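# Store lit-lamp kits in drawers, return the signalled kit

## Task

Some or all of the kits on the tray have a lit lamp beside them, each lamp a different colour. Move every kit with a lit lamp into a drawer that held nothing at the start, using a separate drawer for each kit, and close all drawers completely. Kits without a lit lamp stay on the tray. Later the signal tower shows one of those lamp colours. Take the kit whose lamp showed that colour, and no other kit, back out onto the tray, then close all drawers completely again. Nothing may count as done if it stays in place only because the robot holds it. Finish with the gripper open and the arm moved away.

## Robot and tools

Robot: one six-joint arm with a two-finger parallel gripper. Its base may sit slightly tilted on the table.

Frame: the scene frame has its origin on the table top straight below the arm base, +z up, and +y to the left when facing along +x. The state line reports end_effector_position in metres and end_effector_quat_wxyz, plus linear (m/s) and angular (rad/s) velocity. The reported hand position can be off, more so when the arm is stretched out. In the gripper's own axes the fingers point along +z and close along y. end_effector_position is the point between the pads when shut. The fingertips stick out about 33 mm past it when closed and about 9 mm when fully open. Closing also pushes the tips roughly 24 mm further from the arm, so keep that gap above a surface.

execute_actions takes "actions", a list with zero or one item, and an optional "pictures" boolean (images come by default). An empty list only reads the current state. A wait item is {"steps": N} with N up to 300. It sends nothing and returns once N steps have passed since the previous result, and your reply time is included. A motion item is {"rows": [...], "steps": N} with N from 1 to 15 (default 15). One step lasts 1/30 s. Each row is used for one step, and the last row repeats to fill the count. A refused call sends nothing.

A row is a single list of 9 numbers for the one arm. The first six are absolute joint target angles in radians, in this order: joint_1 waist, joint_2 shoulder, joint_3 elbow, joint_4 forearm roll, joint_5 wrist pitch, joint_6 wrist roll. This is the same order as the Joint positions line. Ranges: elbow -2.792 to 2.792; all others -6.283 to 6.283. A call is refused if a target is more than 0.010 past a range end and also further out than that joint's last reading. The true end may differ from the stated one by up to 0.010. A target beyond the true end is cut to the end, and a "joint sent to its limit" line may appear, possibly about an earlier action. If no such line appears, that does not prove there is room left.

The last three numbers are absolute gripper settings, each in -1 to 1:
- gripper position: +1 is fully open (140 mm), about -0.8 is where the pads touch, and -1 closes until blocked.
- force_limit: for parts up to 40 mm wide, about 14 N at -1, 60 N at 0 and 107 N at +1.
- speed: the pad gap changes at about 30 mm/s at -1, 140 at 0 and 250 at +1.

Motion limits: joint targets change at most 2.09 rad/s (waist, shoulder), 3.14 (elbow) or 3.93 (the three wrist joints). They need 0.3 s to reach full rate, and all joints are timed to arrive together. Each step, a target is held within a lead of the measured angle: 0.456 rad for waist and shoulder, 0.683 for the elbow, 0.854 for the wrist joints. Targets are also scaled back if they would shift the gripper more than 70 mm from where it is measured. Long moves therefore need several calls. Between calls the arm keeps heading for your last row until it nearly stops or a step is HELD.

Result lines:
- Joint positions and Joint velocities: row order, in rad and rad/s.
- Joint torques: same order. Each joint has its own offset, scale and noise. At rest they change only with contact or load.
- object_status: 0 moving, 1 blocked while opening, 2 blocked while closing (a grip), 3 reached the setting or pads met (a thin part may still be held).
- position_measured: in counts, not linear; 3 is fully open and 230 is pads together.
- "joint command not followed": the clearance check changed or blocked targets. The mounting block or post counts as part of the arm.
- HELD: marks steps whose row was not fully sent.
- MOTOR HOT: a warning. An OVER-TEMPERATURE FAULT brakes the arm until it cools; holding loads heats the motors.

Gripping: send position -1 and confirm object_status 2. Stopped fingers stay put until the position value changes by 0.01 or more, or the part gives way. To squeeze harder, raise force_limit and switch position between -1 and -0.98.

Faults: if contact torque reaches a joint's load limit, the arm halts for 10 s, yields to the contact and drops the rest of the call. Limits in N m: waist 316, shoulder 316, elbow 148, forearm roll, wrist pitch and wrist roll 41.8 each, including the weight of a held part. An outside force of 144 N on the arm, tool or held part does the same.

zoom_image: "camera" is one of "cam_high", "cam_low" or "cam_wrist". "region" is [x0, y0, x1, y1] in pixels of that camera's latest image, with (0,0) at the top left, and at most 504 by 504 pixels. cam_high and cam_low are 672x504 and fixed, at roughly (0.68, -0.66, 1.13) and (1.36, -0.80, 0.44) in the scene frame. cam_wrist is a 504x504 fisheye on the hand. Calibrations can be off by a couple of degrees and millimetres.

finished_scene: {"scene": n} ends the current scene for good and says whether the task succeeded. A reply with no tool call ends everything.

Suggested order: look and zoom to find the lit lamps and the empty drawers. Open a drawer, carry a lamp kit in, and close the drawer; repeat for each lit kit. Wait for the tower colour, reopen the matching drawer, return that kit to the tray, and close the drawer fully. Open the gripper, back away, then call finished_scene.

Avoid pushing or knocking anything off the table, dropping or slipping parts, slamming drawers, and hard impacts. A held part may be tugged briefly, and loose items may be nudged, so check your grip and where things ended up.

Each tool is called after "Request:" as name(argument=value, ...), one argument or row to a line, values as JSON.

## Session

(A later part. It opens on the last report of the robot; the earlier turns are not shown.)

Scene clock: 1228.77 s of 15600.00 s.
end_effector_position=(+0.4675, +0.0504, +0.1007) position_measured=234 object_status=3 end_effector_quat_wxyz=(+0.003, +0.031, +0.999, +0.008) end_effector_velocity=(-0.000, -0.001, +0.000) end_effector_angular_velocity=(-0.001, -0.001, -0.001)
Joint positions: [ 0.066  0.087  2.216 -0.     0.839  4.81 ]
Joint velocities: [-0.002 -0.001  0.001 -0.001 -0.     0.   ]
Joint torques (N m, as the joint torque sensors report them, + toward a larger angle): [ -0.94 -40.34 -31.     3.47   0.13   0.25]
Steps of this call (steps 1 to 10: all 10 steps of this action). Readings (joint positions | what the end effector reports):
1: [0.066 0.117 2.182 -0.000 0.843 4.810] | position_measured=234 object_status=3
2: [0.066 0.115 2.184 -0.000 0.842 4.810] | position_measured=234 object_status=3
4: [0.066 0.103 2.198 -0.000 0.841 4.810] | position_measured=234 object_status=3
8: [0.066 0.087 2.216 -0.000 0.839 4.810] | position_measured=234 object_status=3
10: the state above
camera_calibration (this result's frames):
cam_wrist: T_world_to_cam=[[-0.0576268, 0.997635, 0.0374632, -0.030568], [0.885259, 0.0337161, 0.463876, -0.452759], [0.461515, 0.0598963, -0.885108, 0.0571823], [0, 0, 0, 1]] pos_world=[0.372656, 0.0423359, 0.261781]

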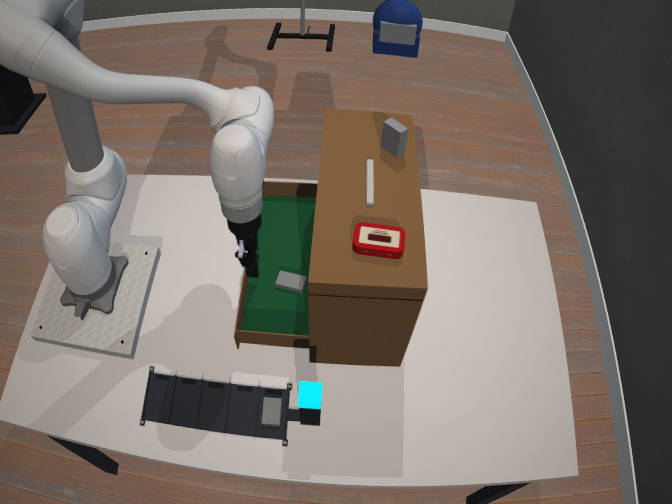

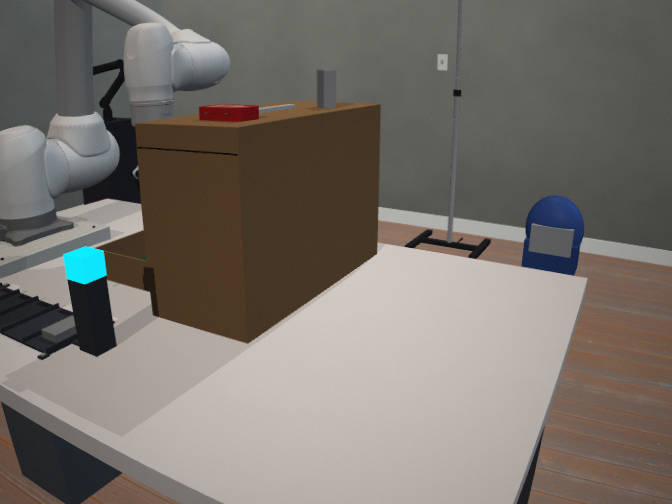

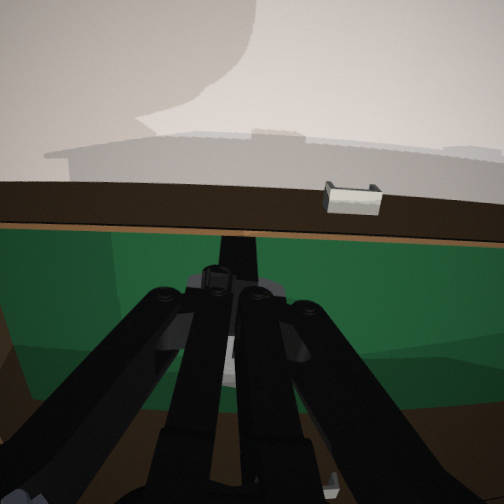

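Request:
execute_actions(
  actions=[
    {"rows":[[0.066,0.095,2.207,0,0.84,4.81,-1,0.5,0.8],[0.066,0.095,2.207,0,0.84,4.81,-1,0.5,0.8],[0.066,0.095,2.207,0,0.84,4.81,-1,0.5,0.8],[0.066,0.0,2.13,0,1.01,4.81,-1,0.5,0.8],[0.066,0.0,2.13,0,1.01,4.81,-1,0.5,0.8],[0.066,0.0,2.13,0,1.01,4.81,-1,0.5,0.8],[0.066,0.0,2.13,0,1.01,4.81,0.2,0.5,0.8],[0.062,0.105,2.038,0,0.999,4.81,0.2,0.5,0.8]],"steps":15},
  ],
  pictures=false,
)

Request:
execute_actions(
  actions=[
    {"steps":15},
  ],
)

Scene clock: 1234.50 s of 15600.00 s.
end_effector_position=(+0.5308, +0.0495, +0.1938) position_measured=144 object_status=0 end_effector_quat_wxyz=(+0.024, +0.033, +0.999, +0.009) end_effector_velocity=(+0.065, -0.001, -0.362) end_effector_angular_velocity=(-0.021, +0.646, -0.005)
Joint positions: [ 0.063  0.061  2.04  -0.     1.     4.81 ]
Joint velocities: [-0.015  0.754 -0.08  -0.    -0.028 -0.   ]
Joint torques (N m, as the joint torque sensors report them, + toward a larger angle): [ -3.55 -13.26 -20.26   2.16   0.37   0.12]
Steps of this call (steps 1 to 15: the robot went on to your last target; steps 16 to 90: nothing new was sent; then 2.23 s passed at rest; steps 91 to 105: all 15 steps of this action). Readings (joint positions | what the end effector reports):
91: [0.066 0.087 2.216 -0.000 0.839 4.810] | position_measured=234 object_status=3
92: [0.066 0.089 2.214 -0.000 0.839 4.810] | position_measured=234 object_status=3
94: [0.066 0.094 2.208 -0.000 0.840 4.810] | position_measured=234 object_status=3
98: [0.066 0.042 2.163 -0.000 0.936 4.810] | position_measured=234 object_status=0
105: the state above

Scene clock: 1235.00 s of 15600.00 s.
end_effector_position=(+0.5324, +0.0496, +0.1712) position_measured=104 object_status=3 end_effector_quat_wxyz=(+0.003, +0.033, +0.999, +0.008) end_effector_velocity=(-0.000, +0.000, +0.000) end_effector_angular_velocity=(+0.000, +0.001, -0.001)
Joint positions: [ 0.062  0.105  2.038 -0.     0.999  4.81 ]
Joint velocities: [ 0.     0.    -0.     0.     0.002  0.001]
Joint torques (N m, as the joint torque sensors report them, + toward a larger angle): [ -1.58 -45.49 -35.12   3.9    0.13   0.25]
Steps of this call (steps 1 to 15: the robot went on to your last target). Readings (joint positions | what the end effector reports):
1: [0.062 0.083 2.039 -0.000 1.000 4.810] | position_measured=131 object_status=0
2: [0.062 0.098 2.039 -0.000 0.999 4.810] | position_measured=119 object_status=0
4: [0.062 0.105 2.038 -0.000 0.999 4.810] | position_measured=104 object_status=0
8: [0.062 0.105 2.038 -0.000 0.999 4.810] | position_measured=104 object_status=0
15: the state above
camera_calibration (this result's frames):
cam_wrist: T_world_to_cam=[[-0.0536898, 0.997854, 0.0374938, -0.0307786], [0.885382, 0.0302081, 0.463882, -0.542776], [0.461753, 0.0581021, -0.885103, 0.0896122], [0, 0, 0, 1]] pos_world=[0.437533, 0.0419021, 0.332254]

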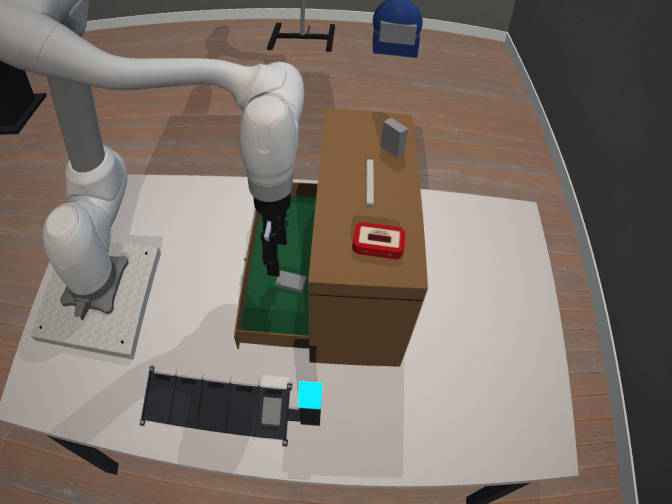

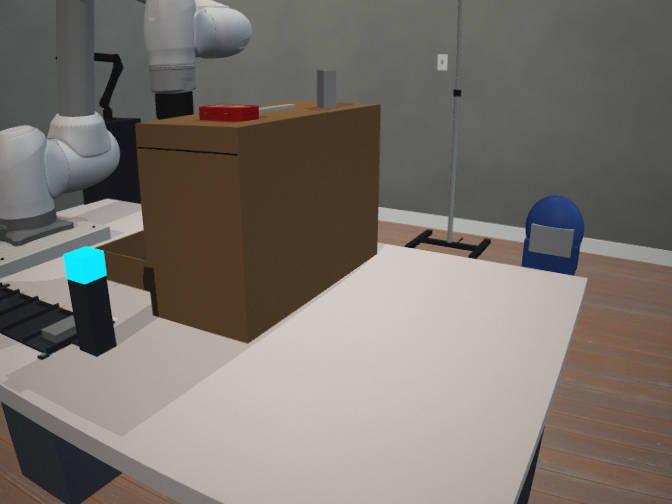

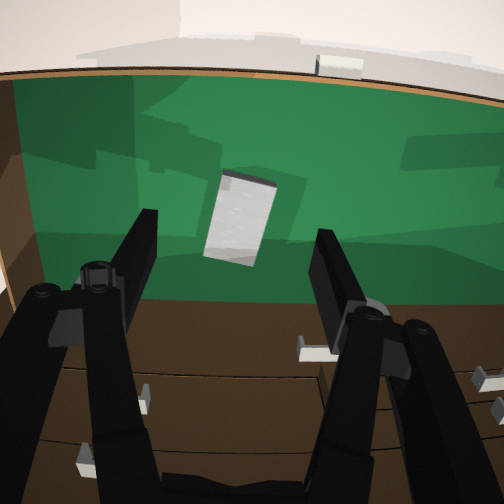

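Request:
execute_actions(
  actions=[
    {"rows":[[0.064,0.13,2.04,0,0.97,5.0,0.1,0.5,0.3],[0.064,0.13,2.04,0,0.97,5.07,0.1,0.5,0.3],[0.064,0.165,2.06,0,0.915,5.07,0.1,0.5,0.3],[0.064,0.165,2.06,0,0.915,5.07,0.1,0.5,0.3],[0.064,0.2,2.0789,0,0.863,5.07,0.1,0.5,0.3]],"steps":15},
  ],
  pictures=false,
)

Request:
execute_actions(
  actions=[
    {"rows":[[0.064,0.209,2.084,0,0.849,5.07,0.1,0.5,0.3],[0.064,0.218,2.09,0,0.834,5.07,0.1,0.5,0.3],[0.064,0.227,2.095,0,0.82,5.07,0.1,0.5,0.3],[0.064,0.235,2.1003,0,0.806,5.07,0.1,0.5,0.3]],"steps":12},
  ],
)

Scene clock: 1244.67 s of 15600.00 s.
end_effector_position=(+0.5456, +0.0522, +0.1015) position_measured=117 object_status=3 end_effector_quat_wxyz=(+0.002, +0.161, +0.987, +0.008) end_effector_velocity=(+0.001, -0.001, +0.000) end_effector_angular_velocity=(-0.000, -0.002, -0.001)
Joint positions: [0.064 0.2   2.079 0.    0.863 5.07 ]
Joint velocities: [-0.001  0.    -0.001 -0.    -0.001 -0.   ]
Joint torques (N m, as the joint torque sensors report them, + toward a larger angle): [  0.06 -52.29 -30.94   3.67   0.23   0.09]
Steps of this call (steps 1 to 15: the robot went on to your last target; steps 16 to 90: nothing new was sent; then 6.17 s passed at rest; steps 91 to 105: all 15 steps of this action). Readings (joint positions | what the end effector reports):
91: [0.062 0.105 2.038 0.000 0.999 4.810] | position_measured=104 object_status=0
92: [0.062 0.106 2.038 0.000 0.998 4.816] | position_measured=107 object_status=0
94: [0.062 0.112 2.038 0.000 0.990 4.868] | position_measured=117 object_status=0
98: [0.064 0.171 2.060 0.000 0.909 5.047] | position_measured=117 object_status=0
105: the state above

Scene clock: 1245.07 s of 15600.00 s.
end_effector_position=(+0.5462, +0.0526, +0.0735) position_measured=117 object_status=3 end_effector_quat_wxyz=(+0.003, +0.161, +0.987, +0.008) end_effector_velocity=(+0.000, -0.001, -0.001) end_effector_angular_velocity=(+0.000, -0.000, -0.002)
Joint positions: [0.064 0.235 2.1   0.    0.806 5.07 ]
Joint velocities: [-0.001  0.002  0.001  0.    -0.003 -0.   ]
Joint torques (N m, as the joint torque sensors report them, + toward a larger angle): [ -1.18 -53.64 -30.3    3.42   0.07   0.05]
Steps of this call (steps 1 to 12: all 12 steps of this action). Readings (joint positions | what the end effector reports):
1: [0.064 0.200 2.079 0.000 0.863 5.070] | position_measured=117 object_status=3
2: [0.064 0.202 2.080 0.000 0.858 5.070] | position_measured=117 object_status=3
4: [0.064 0.217 2.089 0.000 0.836 5.070] | position_measured=117 object_status=3
8: [0.064 0.235 2.100 0.000 0.806 5.070] | position_measured=117 object_status=3
12: the state above
camera_calibration (this result's frames):
cam_wrist: T_world_to_cam=[[0.20284, 0.978419, 0.0393904, -0.168623], [0.865048, -0.197896, 0.461009, -0.486473], [0.458856, -0.0594365, -0.886521, 0.00449101], [0, 0, 0, 1]] pos_world=[0.452965, 0.0689798, 0.234892]

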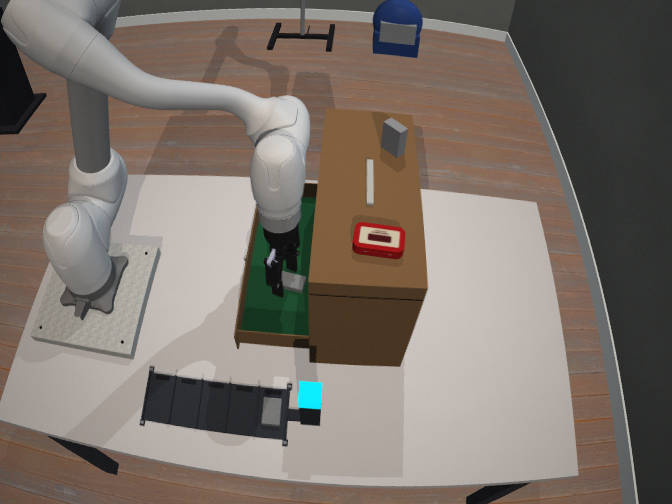

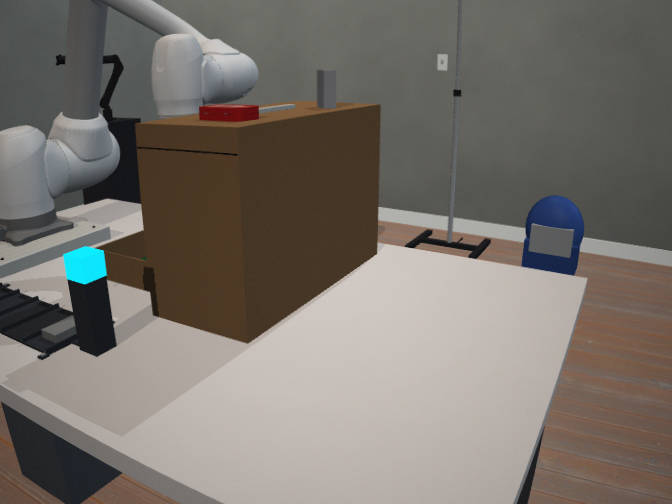

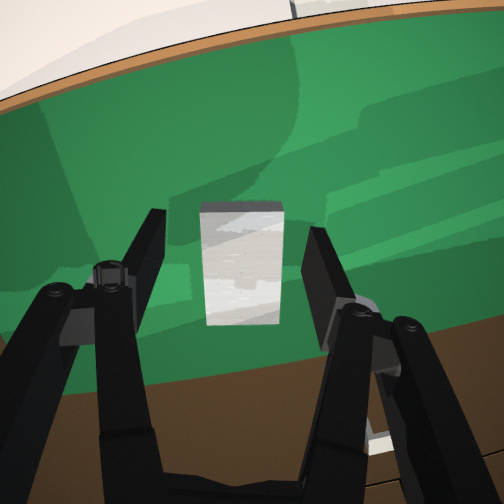

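Request:
execute_actions(
  actions=[
    {"rows":[[0.064,0.24,2.103,0,0.798,5.07,0.1,0.5,0.3],[0.064,0.245,2.106,0,0.79,5.07,0.1,0.5,0.3],[0.064,0.249,2.109,0,0.783,5.07,0.1,0.5,0.3],[0.064,0.249,2.109,0,0.783,5.07,0.1,0.5,0.3],[0.064,0.249,2.109,0,0.783,5.07,0.1,0.5,0.3],[0.064,0.249,2.109,0,0.783,5.07,-1,0.5,-0.3]],"steps":15},
  ],
  pictures=false,
)

Request:
execute_actions(
  actions=[
    {"steps":20},
  ],
  pictures=false,
)

Scene clock: 1259.50 s of 15600.00 s.
end_effector_position=(+0.5538, +0.0506, +0.0698) position_measured=173 object_status=2 end_effector_quat_wxyz=(+0.011, +0.158, +0.987, +0.006) end_effector_velocity=(+0.000, -0.001, -0.000) end_effector_angular_velocity=(-0.000, +0.000, -0.002)
Joint positions: [ 0.064  0.243  2.099 -0.01   0.784  5.07 ]
Joint velocities: [-0.001  0.001 -0.    -0.    -0.     0.001]
Joint torques (N m, as the joint torque sensors report them, + toward a larger angle): [  5.86 -42.53 -23.37   7.17  -1.24   0.3 ]
FORCE FAULT: contact force on the arm reached its limit, and the arm stopped for 10 seconds. The contact can be on any part of the arm, not only on its tool. The arm's remaining commands of this call were not run. The arm holds still and accepts commands again. Move the arm away from the contact; if what it grips holds it there, let go first. Pushing or pulling that hard again can fault the arm again.
The stop began at step 97 of this call (marked STOPPED below). From that step on the arm followed nothing that you had sent. 9 steps, steps kept back included, did not run and will not run. Nothing is kept back now, and the robot has no last target.
Steps of this call (steps 1 to 15: the robot went on to your last target; steps 16 to 90: nothing new was sent; then 1.20 s passed at rest; steps 91 to 96: the first 6 steps of this action; steps 97 to 397: the stop). Readings (joint positions | what the end effector reports):
91: [0.064 0.235 2.100 -0.000 0.806 5.070] | position_measured=117 object_status=3
92: [0.064 0.237 2.101 -0.000 0.803 5.070] | position_measured=117 object_status=3
94: [0.064 0.245 2.106 -0.000 0.790 5.070] | position_measured=117 object_status=3
97: [0.064 0.247 2.105 -0.001 0.784 5.070] | position_measured=118 object_status=0 STOPPED
98: [0.064 0.246 2.104 -0.003 0.784 5.070] | position_measured=124 object_status=0
397: the state above

Scene clock: 1259.53 s of 15600.00 s.
end_effector_position=(+0.5538, +0.0506, +0.0699) position_measured=173 object_status=2 end_effector_quat_wxyz=(+0.011, +0.158, +0.987, +0.006) end_effector_velocity=(-0.000, +0.001, +0.000) end_effector_angular_velocity=(-0.000, +0.001, +0.002)
Joint positions: [ 0.064  0.243  2.099 -0.01   0.784  5.07 ]
Joint velocities: [ 0.002 -0.001  0.    -0.     0.001 -0.   ]
Joint torques (N m, as the joint torque sensors report them, + toward a larger angle): [  6.44 -44.7  -23.52   6.98  -1.26   0.28]
A stop began in an earlier call of the same reply, so what this call sent did not run. Send another action.
Steps of this call (step 1: nothing new was sent). Readings (joint positions | what the end effector reports):
1: the state above

Request:
execute_actions(
  actions=[
    {"rows":[[0.064,0.235,2.098,0,0.8,5.07,-1,0.5,-0.3],[0.064,0.22,2.09,0,0.83,5.07,-1,0.5,-0.3],[0.064,0.2,2.079,0,0.863,5.07,-1,0.5,-0.3],[0.064,0.165,2.06,0,0.915,5.07,-1,0.5,-0.3],[0.064,0.105,2.038,0,0.999,5.07,-1,0.5,-0.3]],"steps":15},
  ],
  pictures=false,
)

Request:
execute_actions(
  actions=[
    {"rows":[[0.064,-0.2,2.0,0,1.34,4.5,-1,0.5,-0.3]],"steps":15},
  ],
  pictures=false,
)

Request:
execute_actions(
  actions=[
    {"rows":[[-0.693,-0.2,2.0,0,1.34,2.514,-1,0.5,-0.3]],"steps":15},
  ],
  pictures=false,
)

Request:
execute_actions(
  actions=[
    {"steps":25},
  ],
  pictures=false,
)

Request:
execute_actions(
  actions=[
    {"rows":[[-0.693,0.12,2.13,0,0.89,2.514,-1,0.5,-0.3]],"steps":15},
  ],
  pictures=false,
)

Request:
execute_actions(
  actions=[
    {"steps":12},
  ],
)

Scene clock: 1265.80 s of 15600.00 s.
end_effector_position=(+0.5322, +0.0507, +0.1710) position_measured=174 object_status=2 end_effector_quat_wxyz=(+0.002, +0.161, +0.987, +0.008) end_effector_velocity=(-0.000, -0.000, +0.001) end_effector_angular_velocity=(-0.000, -0.001, -0.001)
Joint positions: [0.064 0.105 2.038 0.    0.999 5.07 ]
Joint velocities: [-0.001 -0.001  0.    -0.     0.001  0.001]
Joint torques (N m, as the joint torque sensors report them, + toward a larger angle): [ -1.87 -45.33 -34.28   3.85   0.16   0.07]
Steps of this call (steps 1 to 90: nothing new was sent; then 2.77 s passed at rest; steps 91 to 105: all 15 steps of this action). Readings (joint positions | what the end effector reports):
91: [0.064 0.243 2.099 -0.010 0.784 5.070] | position_measured=173 object_status=2
92: [0.064 0.241 2.099 -0.007 0.789 5.070] | position_measured=173 object_status=2
94: [0.064 0.223 2.092 -0.001 0.823 5.070] | position_measured=174 object_status=2
98: [0.064 0.141 2.053 -0.000 0.946 5.070] | position_measured=174 object_status=2
105: the state above

Scene clock: 1266.30 s of 15600.00 s.
end_effector_position=(+0.4239, +0.0446, +0.3310) position_measured=174 object_status=2 end_effector_quat_wxyz=(+0.006, -0.111, +0.994, +0.007) end_effector_velocity=(-0.174, -0.008, +0.188) end_effector_angular_velocity=(-0.007, -0.020, +0.709)
Joint positions: [ 0.064 -0.188  2.001  0.     1.326  4.524]
Joint velocities: [ 0.002 -0.383 -0.048 -0.     0.421 -0.707]
Joint torques (N m, as the joint torque sensors report them, + toward a larger angle): [ -7.21  14.61 -31.71   3.55  -1.03   0.28]
Steps of this call (steps 1 to 15: all 15 steps of this action). Readings (joint positions | what the end effector reports):
1: [0.064 0.105 2.038 0.000 0.999 5.070] | position_measured=174 object_status=2
2: [0.064 0.102 2.038 0.000 1.002 5.064] | position_measured=174 object_status=2
4: [0.064 0.075 2.035 0.000 1.034 5.012] | position_measured=174 object_status=2
8: [0.064 -0.028 2.022 0.000 1.147 4.822] | position_measured=174 object_status=2
15: the state above

Scene clock: 1266.80 s of 15600.00 s.
end_effector_position=(+0.4047, -0.1217, +0.3339) position_measured=174 object_status=2 end_effector_quat_wxyz=(+0.007, -0.303, +0.953, +0.005) end_effector_velocity=(-0.115, -0.396, -0.006) end_effector_angular_velocity=(-0.011, -0.013, +0.962)
Joint positions: [-0.332 -0.199  2.     0.     1.339  3.736]
Joint velocities: [-0.975 -0.003  0.    -0.     0.002 -1.937]
Joint torques (N m, as the joint torque sensors report them, + toward a larger angle): [ -1.96 -24.15 -39.63   4.49   0.23  -0.08]
Steps of this call (steps 1 to 15: all 15 steps of this action). Readings (joint positions | what the end effector reports):
1: [0.064 -0.197 2.000 0.000 1.336 4.506] | position_measured=174 object_status=2
2: [0.061 -0.199 2.000 0.000 1.338 4.491] | position_measured=174 object_status=2
4: [0.034 -0.198 2.000 0.000 1.338 4.427] | position_measured=174 object_status=2
8: [-0.095 -0.198 2.000 0.000 1.338 4.181] | position_measured=174 object_status=2
15: the state above

Scene clock: 1267.63 s of 15600.00 s.
end_effector_position=(+0.3368, -0.2576, +0.3318) position_measured=174 object_status=2 end_effector_quat_wxyz=(+0.008, -0.673, +0.740, +0.002) end_effector_velocity=(+0.000, -0.000, -0.000) end_effector_angular_velocity=(+0.001, +0.001, -0.001)
Joint positions: [-0.693 -0.2    2.     0.     1.34   2.514]
Joint velocities: [-0.     0.001 -0.     0.     0.     0.   ]
Joint torques (N m, as the joint torque sensors report them, + toward a larger angle): [ -0.36 -21.73 -40.5    4.35   0.08   0.08]
Steps of this call (steps 1 to 25: the robot went on to your last target). Readings (joint positions | what the end effector reports):
1: [-0.364 -0.199 2.000 0.000 1.339 3.668] | position_measured=174 object_status=2
2: [-0.396 -0.199 2.000 0.000 1.339 3.596] | position_measured=174 object_status=2
4: [-0.456 -0.199 2.000 0.000 1.339 3.439] | position_measured=174 object_status=2
8: [-0.564 -0.200 2.000 0.000 1.340 3.054] | position_measured=174 object_status=2
25: the state above

Scene clock: 1268.13 s of 15600.00 s.
end_effector_position=(+0.4004, -0.3096, +0.1397) position_measured=174 object_status=2 end_effector_quat_wxyz=(+0.008, -0.673, +0.740, +0.002) end_effector_velocity=(+0.068, -0.051, -0.425) end_effector_angular_velocity=(+0.015, +0.017, +0.000)
Joint positions: [-0.693  0.084  2.116  0.     0.94   2.514]
Joint velocities: [-0.     0.615  0.254 -0.    -0.847  0.   ]
Joint torques (N m, as the joint torque sensors report them, + toward a larger angle): [  2.54 -58.76 -36.28   4.31   0.33   0.02]
Steps of this call (steps 1 to 15: all 15 steps of this action). Readings (joint positions | what the end effector reports):
1: [-0.693 -0.200 2.000 0.000 1.340 2.514] | position_measured=174 object_status=2
2: [-0.693 -0.197 2.001 0.000 1.336 2.514] | position_measured=174 object_status=2
4: [-0.693 -0.170 2.012 0.000 1.297 2.514] | position_measured=174 object_status=2
8: [-0.693 -0.076 2.050 0.000 1.166 2.514] | position_measured=174 object_status=2
15: the state above

Scene clock: 1268.53 s of 15600.00 s.
end_effector_position=(+0.4044, -0.3126, +0.1153) position_measured=174 object_status=2 end_effector_quat_wxyz=(+0.008, -0.673, +0.740, +0.002) end_effector_velocity=(-0.000, +0.000, -0.000) end_effector_angular_velocity=(+0.001, +0.001, -0.001)
Joint positions: [-0.693  0.12   2.13  -0.     0.89   2.514]
Joint velocities: [-0.     0.001  0.     0.     0.001  0.   ]
Joint torques (N m, as the joint torque sensors report them, + toward a larger angle): [ -0.26 -46.99 -32.15   3.67   0.21   0.09]
Steps of this call (steps 1 to 12: the robot went on to your last target). Readings (joint positions | what the end effector reports):
1: [-0.693 0.103 2.123 0.000 0.915 2.514] | position_measured=174 object_status=2
2: [-0.693 0.114 2.128 -0.000 0.899 2.514] | position_measured=174 object_status=2
4: [-0.693 0.120 2.130 -0.000 0.891 2.514] | position_measured=174 object_status=2
8: [-0.693 0.120 2.130 -0.000 0.890 2.514] | position_measured=174 object_status=2
12: the state above
camera_calibration (this result's frames):
cam_wrist: T_world_to_cam=[[-0.999621, -0.0239131, 0.0136391, 0.391757], [-0.0147257, 0.883072, 0.469007, 0.237423], [-0.0232597, 0.468629, -0.883089, 0.444512], [0, 0, 0, 1]] pos_world=[0.405444, -0.408605, 0.275847]

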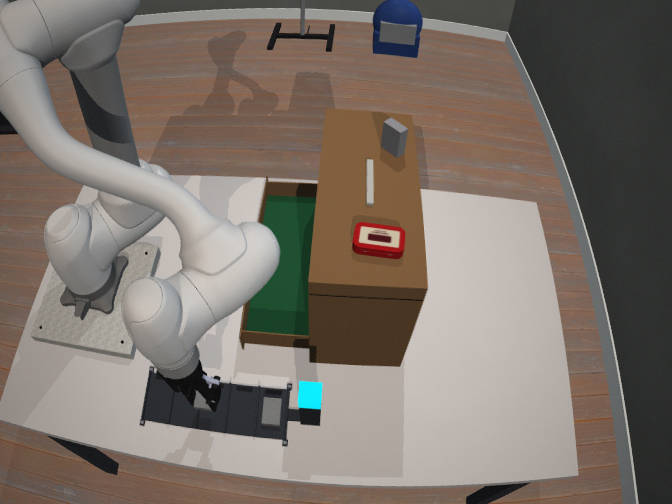

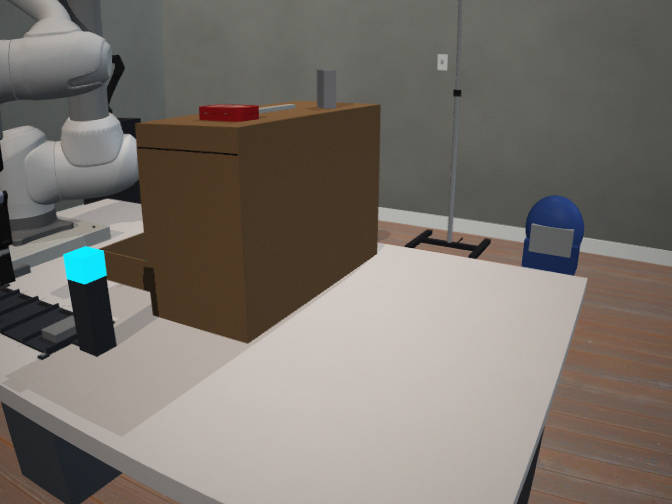

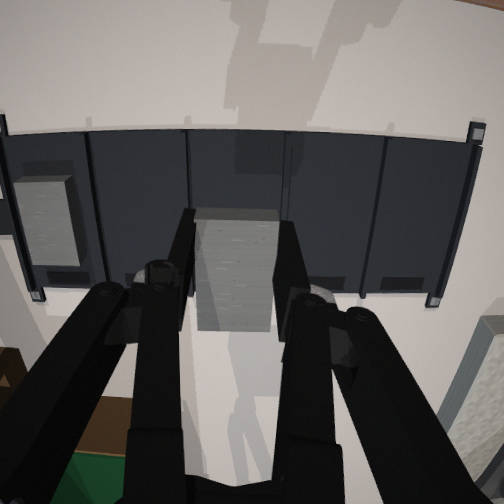

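Request:
execute_actions(
  actions=[
    {"rows":[[-0.693,0.15,2.146,0,0.846,2.514,-1,0.5,-0.3],[-0.693,0.175,2.158,0,0.808,2.514,-1,0.5,-0.3],[-0.693,0.19,2.166,0,0.785,2.514,-1,0.5,-0.3],[-0.693,0.198,2.17,0,0.773,2.514,-1,0.5,-0.3],[-0.693,0.203,2.173,0,0.766,2.514,-1,0.5,-0.3]],"steps":14},
  ],
  pictures=false,
)

Request:
execute_actions(
  actions=[
    {"rows":[[-0.693,0.203,2.173,0,0.766,2.514,-0.25,0.5,0.0]],"steps":12},
  ],
  pictures=false,
)

Request:
execute_actions(
  actions=[
    {"rows":[[-0.693,0.12,2.13,0,0.89,2.514,-0.25,0.5,0.0],[-0.693,0.12,2.13,0,0.89,2.514,-0.25,0.5,0.0],[-0.693,0.12,2.13,0,0.89,2.514,-0.25,0.5,0.0],[-0.693,0.12,2.13,0,0.89,2.514,-0.25,0.5,0.0],[-0.693,-0.3,2.1,0,1.3,2.514,-0.1,0.5,0.0]],"steps":15},
  ],
  pictures=false,
)

Request:
execute_actions(
  actions=[
    {"steps":12},
  ],
  pictures=false,
)

Request:
execute_actions(
  actions=[
    {"rows":[[0.186,-0.45,2.6,0,0.15,1.76,-0.1,0.3,0.0]],"steps":15},
  ],
  pictures=false,
)

Request:
execute_actions(
  actions=[
    {"steps":30},
  ],
)

Scene clock: 1277.47 s of 15600.00 s.
end_effector_position=(+0.4068, -0.3134, +0.0552) position_measured=174 object_status=2 end_effector_quat_wxyz=(+0.008, -0.673, +0.740, +0.003) end_effector_velocity=(-0.000, +0.001, -0.001) end_effector_angular_velocity=(+0.002, +0.002, +0.000)
Joint positions: [-0.693  0.203  2.173 -0.     0.766  2.514]
Joint velocities: [ 0.     0.001  0.     0.     0.001 -0.   ]
Joint torques (N m, as the joint torque sensors report them, + toward a larger angle): [ -0.71 -49.01 -28.67   3.28   0.16   0.08]
Steps of this call (steps 1 to 30: the robot went on to your last target; steps 31 to 90: nothing new was sent; then 5.47 s passed at rest; steps 91 to 104: all 14 steps of this action). Readings (joint positions | what the end effector reports):
91: [-0.693 0.120 2.130 -0.000 0.890 2.514] | position_measured=174 object_status=2
92: [-0.693 0.123 2.131 -0.000 0.885 2.514] | position_measured=174 object_status=2
94: [-0.693 0.150 2.146 -0.000 0.845 2.514] | position_measured=174 object_status=2
98: [-0.693 0.202 2.173 -0.000 0.768 2.514] | position_measured=174 object_status=2
104: the state above

Scene clock: 1277.87 s of 15600.00 s.
end_effector_position=(+0.4068, -0.3134, +0.0551) position_measured=160 object_status=0 end_effector_quat_wxyz=(+0.008, -0.673, +0.740, +0.003) end_effector_velocity=(-0.000, +0.000, -0.000) end_effector_angular_velocity=(+0.000, +0.001, -0.001)
Joint positions: [-0.693  0.203  2.173 -0.     0.766  2.514]
Joint velocities: [-0.     0.    -0.    -0.     0.001  0.001]
Joint torques (N m, as the joint torque sensors report them, + toward a larger angle): [ -0.5  -50.24 -28.68   3.09   0.29   0.19]
Steps of this call (steps 1 to 12: all 12 steps of this action). Readings (joint positions | what the end effector reports):
1: [-0.693 0.203 2.173 -0.000 0.766 2.514] | position_measured=174 object_status=0
2: [-0.693 0.203 2.173 -0.000 0.766 2.514] | position_measured=174 object_status=0
4: [-0.693 0.203 2.173 -0.000 0.766 2.514] | position_measured=160 object_status=0
8: [-0.693 0.203 2.173 -0.000 0.766 2.514] | position_measured=160 object_status=0
12: the state above

Scene clock: 1278.37 s of 15600.00 s.
end_effector_position=(+0.3542, -0.2708, +0.2333) position_measured=141 object_status=3 end_effector_quat_wxyz=(+0.009, -0.672, +0.740, -0.009) end_effector_velocity=(-0.197, +0.165, +0.390) end_effector_angular_velocity=(-0.054, -0.061, -0.002)
Joint positions: [-0.693 -0.116  2.118 -0.     1.116  2.514]
Joint velocities: [-0.    -0.797 -0.079  0.     0.795  0.   ]
Joint torques (N m, as the joint torque sensors report them, + toward a larger angle): [  0.24 -26.61 -35.43   4.15   0.06   0.11]
Steps of this call (steps 1 to 15: all 15 steps of this action). Readings (joint positions | what the end effector reports):
1: [-0.693 0.203 2.173 -0.000 0.766 2.514] | position_measured=160 object_status=0
2: [-0.693 0.200 2.172 -0.000 0.770 2.514] | position_measured=160 object_status=3
4: [-0.693 0.173 2.158 -0.000 0.812 2.514] | position_measured=160 object_status=3
8: [-0.693 0.073 2.136 -0.000 0.926 2.514] | position_measured=144 object_status=0
15: the state above

Scene clock: 1278.77 s of 15600.00 s.
end_effector_position=(+0.3019, -0.2265, +0.3168) position_measured=141 object_status=3 end_effector_quat_wxyz=(+0.010, -0.672, +0.740, -0.018) end_effector_velocity=(-0.001, +0.001, +0.001) end_effector_angular_velocity=(-0.001, -0.001, +0.000)
Joint positions: [-0.693 -0.3    2.1   -0.     1.3    2.514]
Joint velocities: [-0.    -0.003  0.     0.     0.001 -0.   ]
Joint torques (N m, as the joint torque sensors report them, + toward a larger angle): [ -0.11 -14.45 -40.27   4.51  -0.04   0.16]
Steps of this call (steps 1 to 12: the robot went on to your last target). Readings (joint positions | what the end effector reports):
1: [-0.693 -0.143 2.116 -0.000 1.143 2.514] | position_measured=141 object_status=3
2: [-0.693 -0.170 2.113 -0.000 1.169 2.514] | position_measured=141 object_status=3
4: [-0.693 -0.224 2.108 -0.000 1.223 2.514] | position_measured=141 object_status=3
8: [-0.693 -0.297 2.100 -0.000 1.297 2.514] | position_measured=141 object_status=3
12: the state above

Scene clock: 1279.27 s of 15600.00 s.
end_effector_position=(+0.4071, -0.1161, +0.2259) position_measured=141 object_status=3 end_effector_quat_wxyz=(-0.024, +0.886, -0.397, +0.237) end_effector_velocity=(+0.205, +0.370, -0.066) end_effector_angular_velocity=(-0.653, -0.762, +1.638)
Joint positions: [-0.322 -0.391  2.403 -0.     0.651  2.058]
Joint velocities: [ 0.986 -0.151  0.501 -0.    -1.263 -0.752]
Joint torques (N m, as the joint torque sensors report them, + toward a larger angle): [ -2.47   1.   -41.07   4.46  -1.37  -0.07]
Steps of this call (steps 1 to 15: all 15 steps of this action). Readings (joint positions | what the end effector reports):
1: [-0.693 -0.300 2.100 -0.000 1.300 2.514] | position_measured=141 object_status=3
2: [-0.690 -0.301 2.103 -0.000 1.295 2.509] | position_measured=141 object_status=3
4: [-0.662 -0.310 2.133 -0.000 1.242 2.463] | position_measured=141 object_status=3
8: [-0.548 -0.345 2.249 -0.000 1.027 2.289] | position_measured=141 object_status=3
15: the state above

Scene clock: 1280.27 s of 15600.00 s.
end_effector_position=(+0.4339, +0.1006, +0.2206) position_measured=141 object_status=3 end_effector_quat_wxyz=(-0.077, +0.911, -0.018, +0.406) end_effector_velocity=(-0.000, -0.000, +0.000) end_effector_angular_velocity=(+0.000, -0.000, -0.000)
Joint positions: [ 0.186 -0.45   2.6   -0.     0.15   1.76 ]
Joint velocities: [-0. -0.  0.  0. -0.  0.]
Joint torques (N m, as the joint torque sensors report them, + toward a larger angle): [ -0.74   6.9  -36.85   3.91  -1.93   0.07]
Steps of this call (steps 1 to 30: the robot went on to your last target). Readings (joint positions | what the end effector reports):
1: [-0.288 -0.396 2.419 -0.000 0.610 2.033] | position_measured=141 object_status=3
2: [-0.255 -0.400 2.434 -0.000 0.572 2.011] | position_measured=141 object_status=3
4: [-0.188 -0.408 2.460 -0.000 0.505 1.971] | position_measured=141 object_status=3
8: [-0.055 -0.423 2.510 -0.000 0.379 1.896] | position_measured=141 object_status=3
30: the state above
camera_calibration (this result's frames):
cam_wrist: T_world_to_cam=[[0.0922877, -0.994416, -0.0511834, 0.0678753], [-0.928574, -0.0673915, -0.364977, 0.499661], [0.35949, 0.0812105, -0.929608, 0.227678], [0, 0, 0, 1]] pos_world=[0.37586, 0.0826793, 0.39749]

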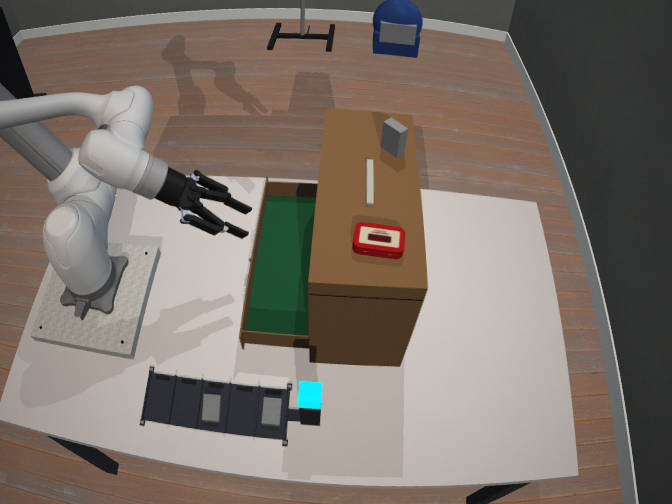

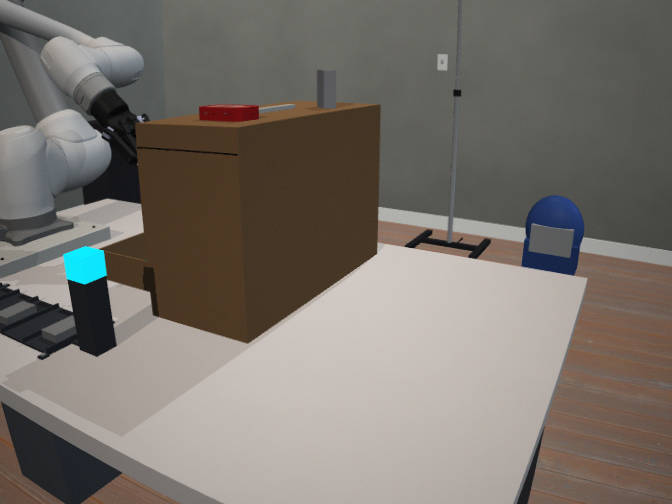

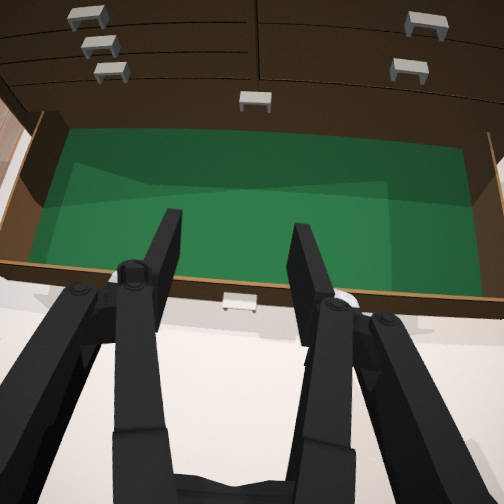

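Request:
execute_actions(
  actions=[
    {"rows":[[0.09,-0.25,2.25,0,1.1,4.81,-1,0.3,0.8]],"steps":15},
  ],
  pictures=false,
)

Request:
execute_actions(
  actions=[
    {"steps":20},
  ],
  pictures=false,
)

Request:
execute_actions(
  actions=[
    {"rows":[[0.08,-0.146,2.25,0,1.04,4.81,-1,0.3,0.8],[0.08,-0.146,2.25,0,1.04,4.81,-1,0.3,0.8],[0.08,-0.146,2.25,0,1.04,4.81,-1,0.3,0.8],[0.08,-0.035,2.34,0,0.835,4.81,-1,0.3,0.8]],"steps":15},
  ],
)

Scene clock: 1286.60 s of 15600.00 s.
end_effector_position=(+0.3794, +0.0592, +0.2149) position_measured=233 object_status=3 end_effector_quat_wxyz=(-0.056, +0.795, -0.602, +0.053) end_effector_velocity=(-0.108, -0.041, +0.059) end_effector_angular_velocity=(+0.497, +0.854, -3.663)
Joint positions: [ 0.102 -0.274  2.292  0.     0.979  2.937]
Joint velocities: [-0.083  0.177 -0.31  -0.     0.896  3.634]
Joint torques (N m, as the joint torque sensors report them, + toward a larger angle): [  1.8  -15.19 -32.19   3.63  -0.32   0.08]
Steps of this call (steps 1 to 15: the robot went on to your last target; steps 16 to 90: nothing new was sent; then 2.83 s passed at rest; steps 91 to 105: all 15 steps of this action). Readings (joint positions | what the end effector reports):
91: [0.186 -0.450 2.600 -0.000 0.150 1.760] | position_measured=141 object_status=0
92: [0.186 -0.449 2.598 0.000 0.155 1.765] | position_measured=145 object_status=0
94: [0.180 -0.437 2.577 0.000 0.208 1.818] | position_measured=170 object_status=0
98: [0.149 -0.372 2.464 -0.000 0.486 2.096] | position_measured=219 object_status=0
105: the state above

Scene clock: 1287.27 s of 15600.00 s.
end_effector_position=(+0.3645, +0.0538, +0.2244) position_measured=233 object_status=3 end_effector_quat_wxyz=(+0.024, +0.019, +0.999, +0.009) end_effector_velocity=(+0.001, -0.001, -0.000) end_effector_angular_velocity=(+0.001, -0.001, -0.029)
Joint positions: [ 0.09  -0.25   2.25   0.     1.1    4.809]
Joint velocities: [-0.002  0.001 -0.    -0.    -0.002  0.027]
Joint torques (N m, as the joint torque sensors report them, + toward a larger angle): [ -2.01 -12.52 -37.78   4.21  -0.03   0.1 ]
Steps of this call (steps 1 to 20: the robot went on to your last target). Readings (joint positions | what the end effector reports):
1: [0.099 -0.269 2.283 0.000 1.006 3.060] | position_measured=233 object_status=3
2: [0.097 -0.265 2.275 0.000 1.027 3.183] | position_measured=233 object_status=3
4: [0.094 -0.259 2.265 0.000 1.056 3.429] | position_measured=233 object_status=3
8: [0.092 -0.253 2.256 0.000 1.084 3.922] | position_measured=233 object_status=3
20: the state above

Scene clock: 1287.77 s of 15600.00 s.
end_effector_position=(+0.3911, +0.0532, +0.1015) position_measured=233 object_status=3 end_effector_quat_wxyz=(+0.005, +0.024, +1.000, +0.008) end_effector_velocity=(+0.002, -0.000, -0.000) end_effector_angular_velocity=(+0.000, -0.006, -0.001)
Joint positions: [ 0.08  -0.035  2.34  -0.     0.835  4.81 ]
Joint velocities: [-0.001  0.     0.    -0.    -0.006 -0.   ]
Joint torques (N m, as the joint torque sensors report them, + toward a larger angle): [ -1.72 -27.11 -31.11   3.62  -0.27   0.11]
Steps of this call (steps 1 to 15: all 15 steps of this action). Readings (joint positions | what the end effector reports):
1: [0.090 -0.250 2.250 0.000 1.100 4.810] | position_measured=233 object_status=3
2: [0.090 -0.247 2.250 0.000 1.099 4.810] | position_measured=233 object_status=3
4: [0.087 -0.219 2.250 0.000 1.082 4.810] | position_measured=233 object_status=3
8: [0.082 -0.116 2.281 0.000 0.961 4.810] | position_measured=233 object_status=3
15: the state above
camera_calibration (this result's frames):
cam_wrist: T_world_to_cam=[[-0.0716858, 0.99673, 0.0372792, -0.032177], [0.883519, 0.04611, 0.46612, -0.385876], [0.462877, 0.066351, -0.883936, 0.0919717], [0, 0, 0, 1]] pos_world=[0.296051, 0.0437621, 0.262361]

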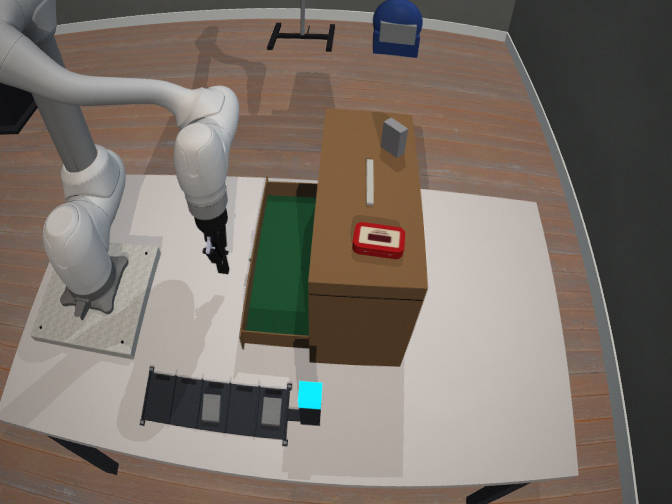

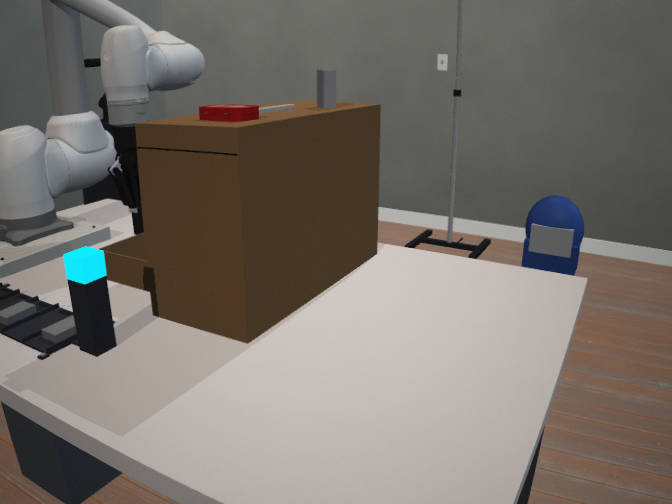

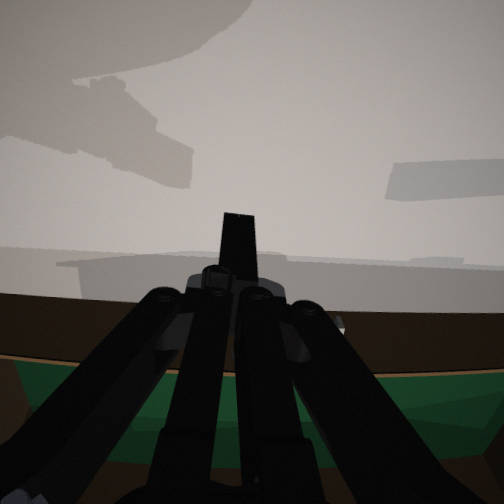

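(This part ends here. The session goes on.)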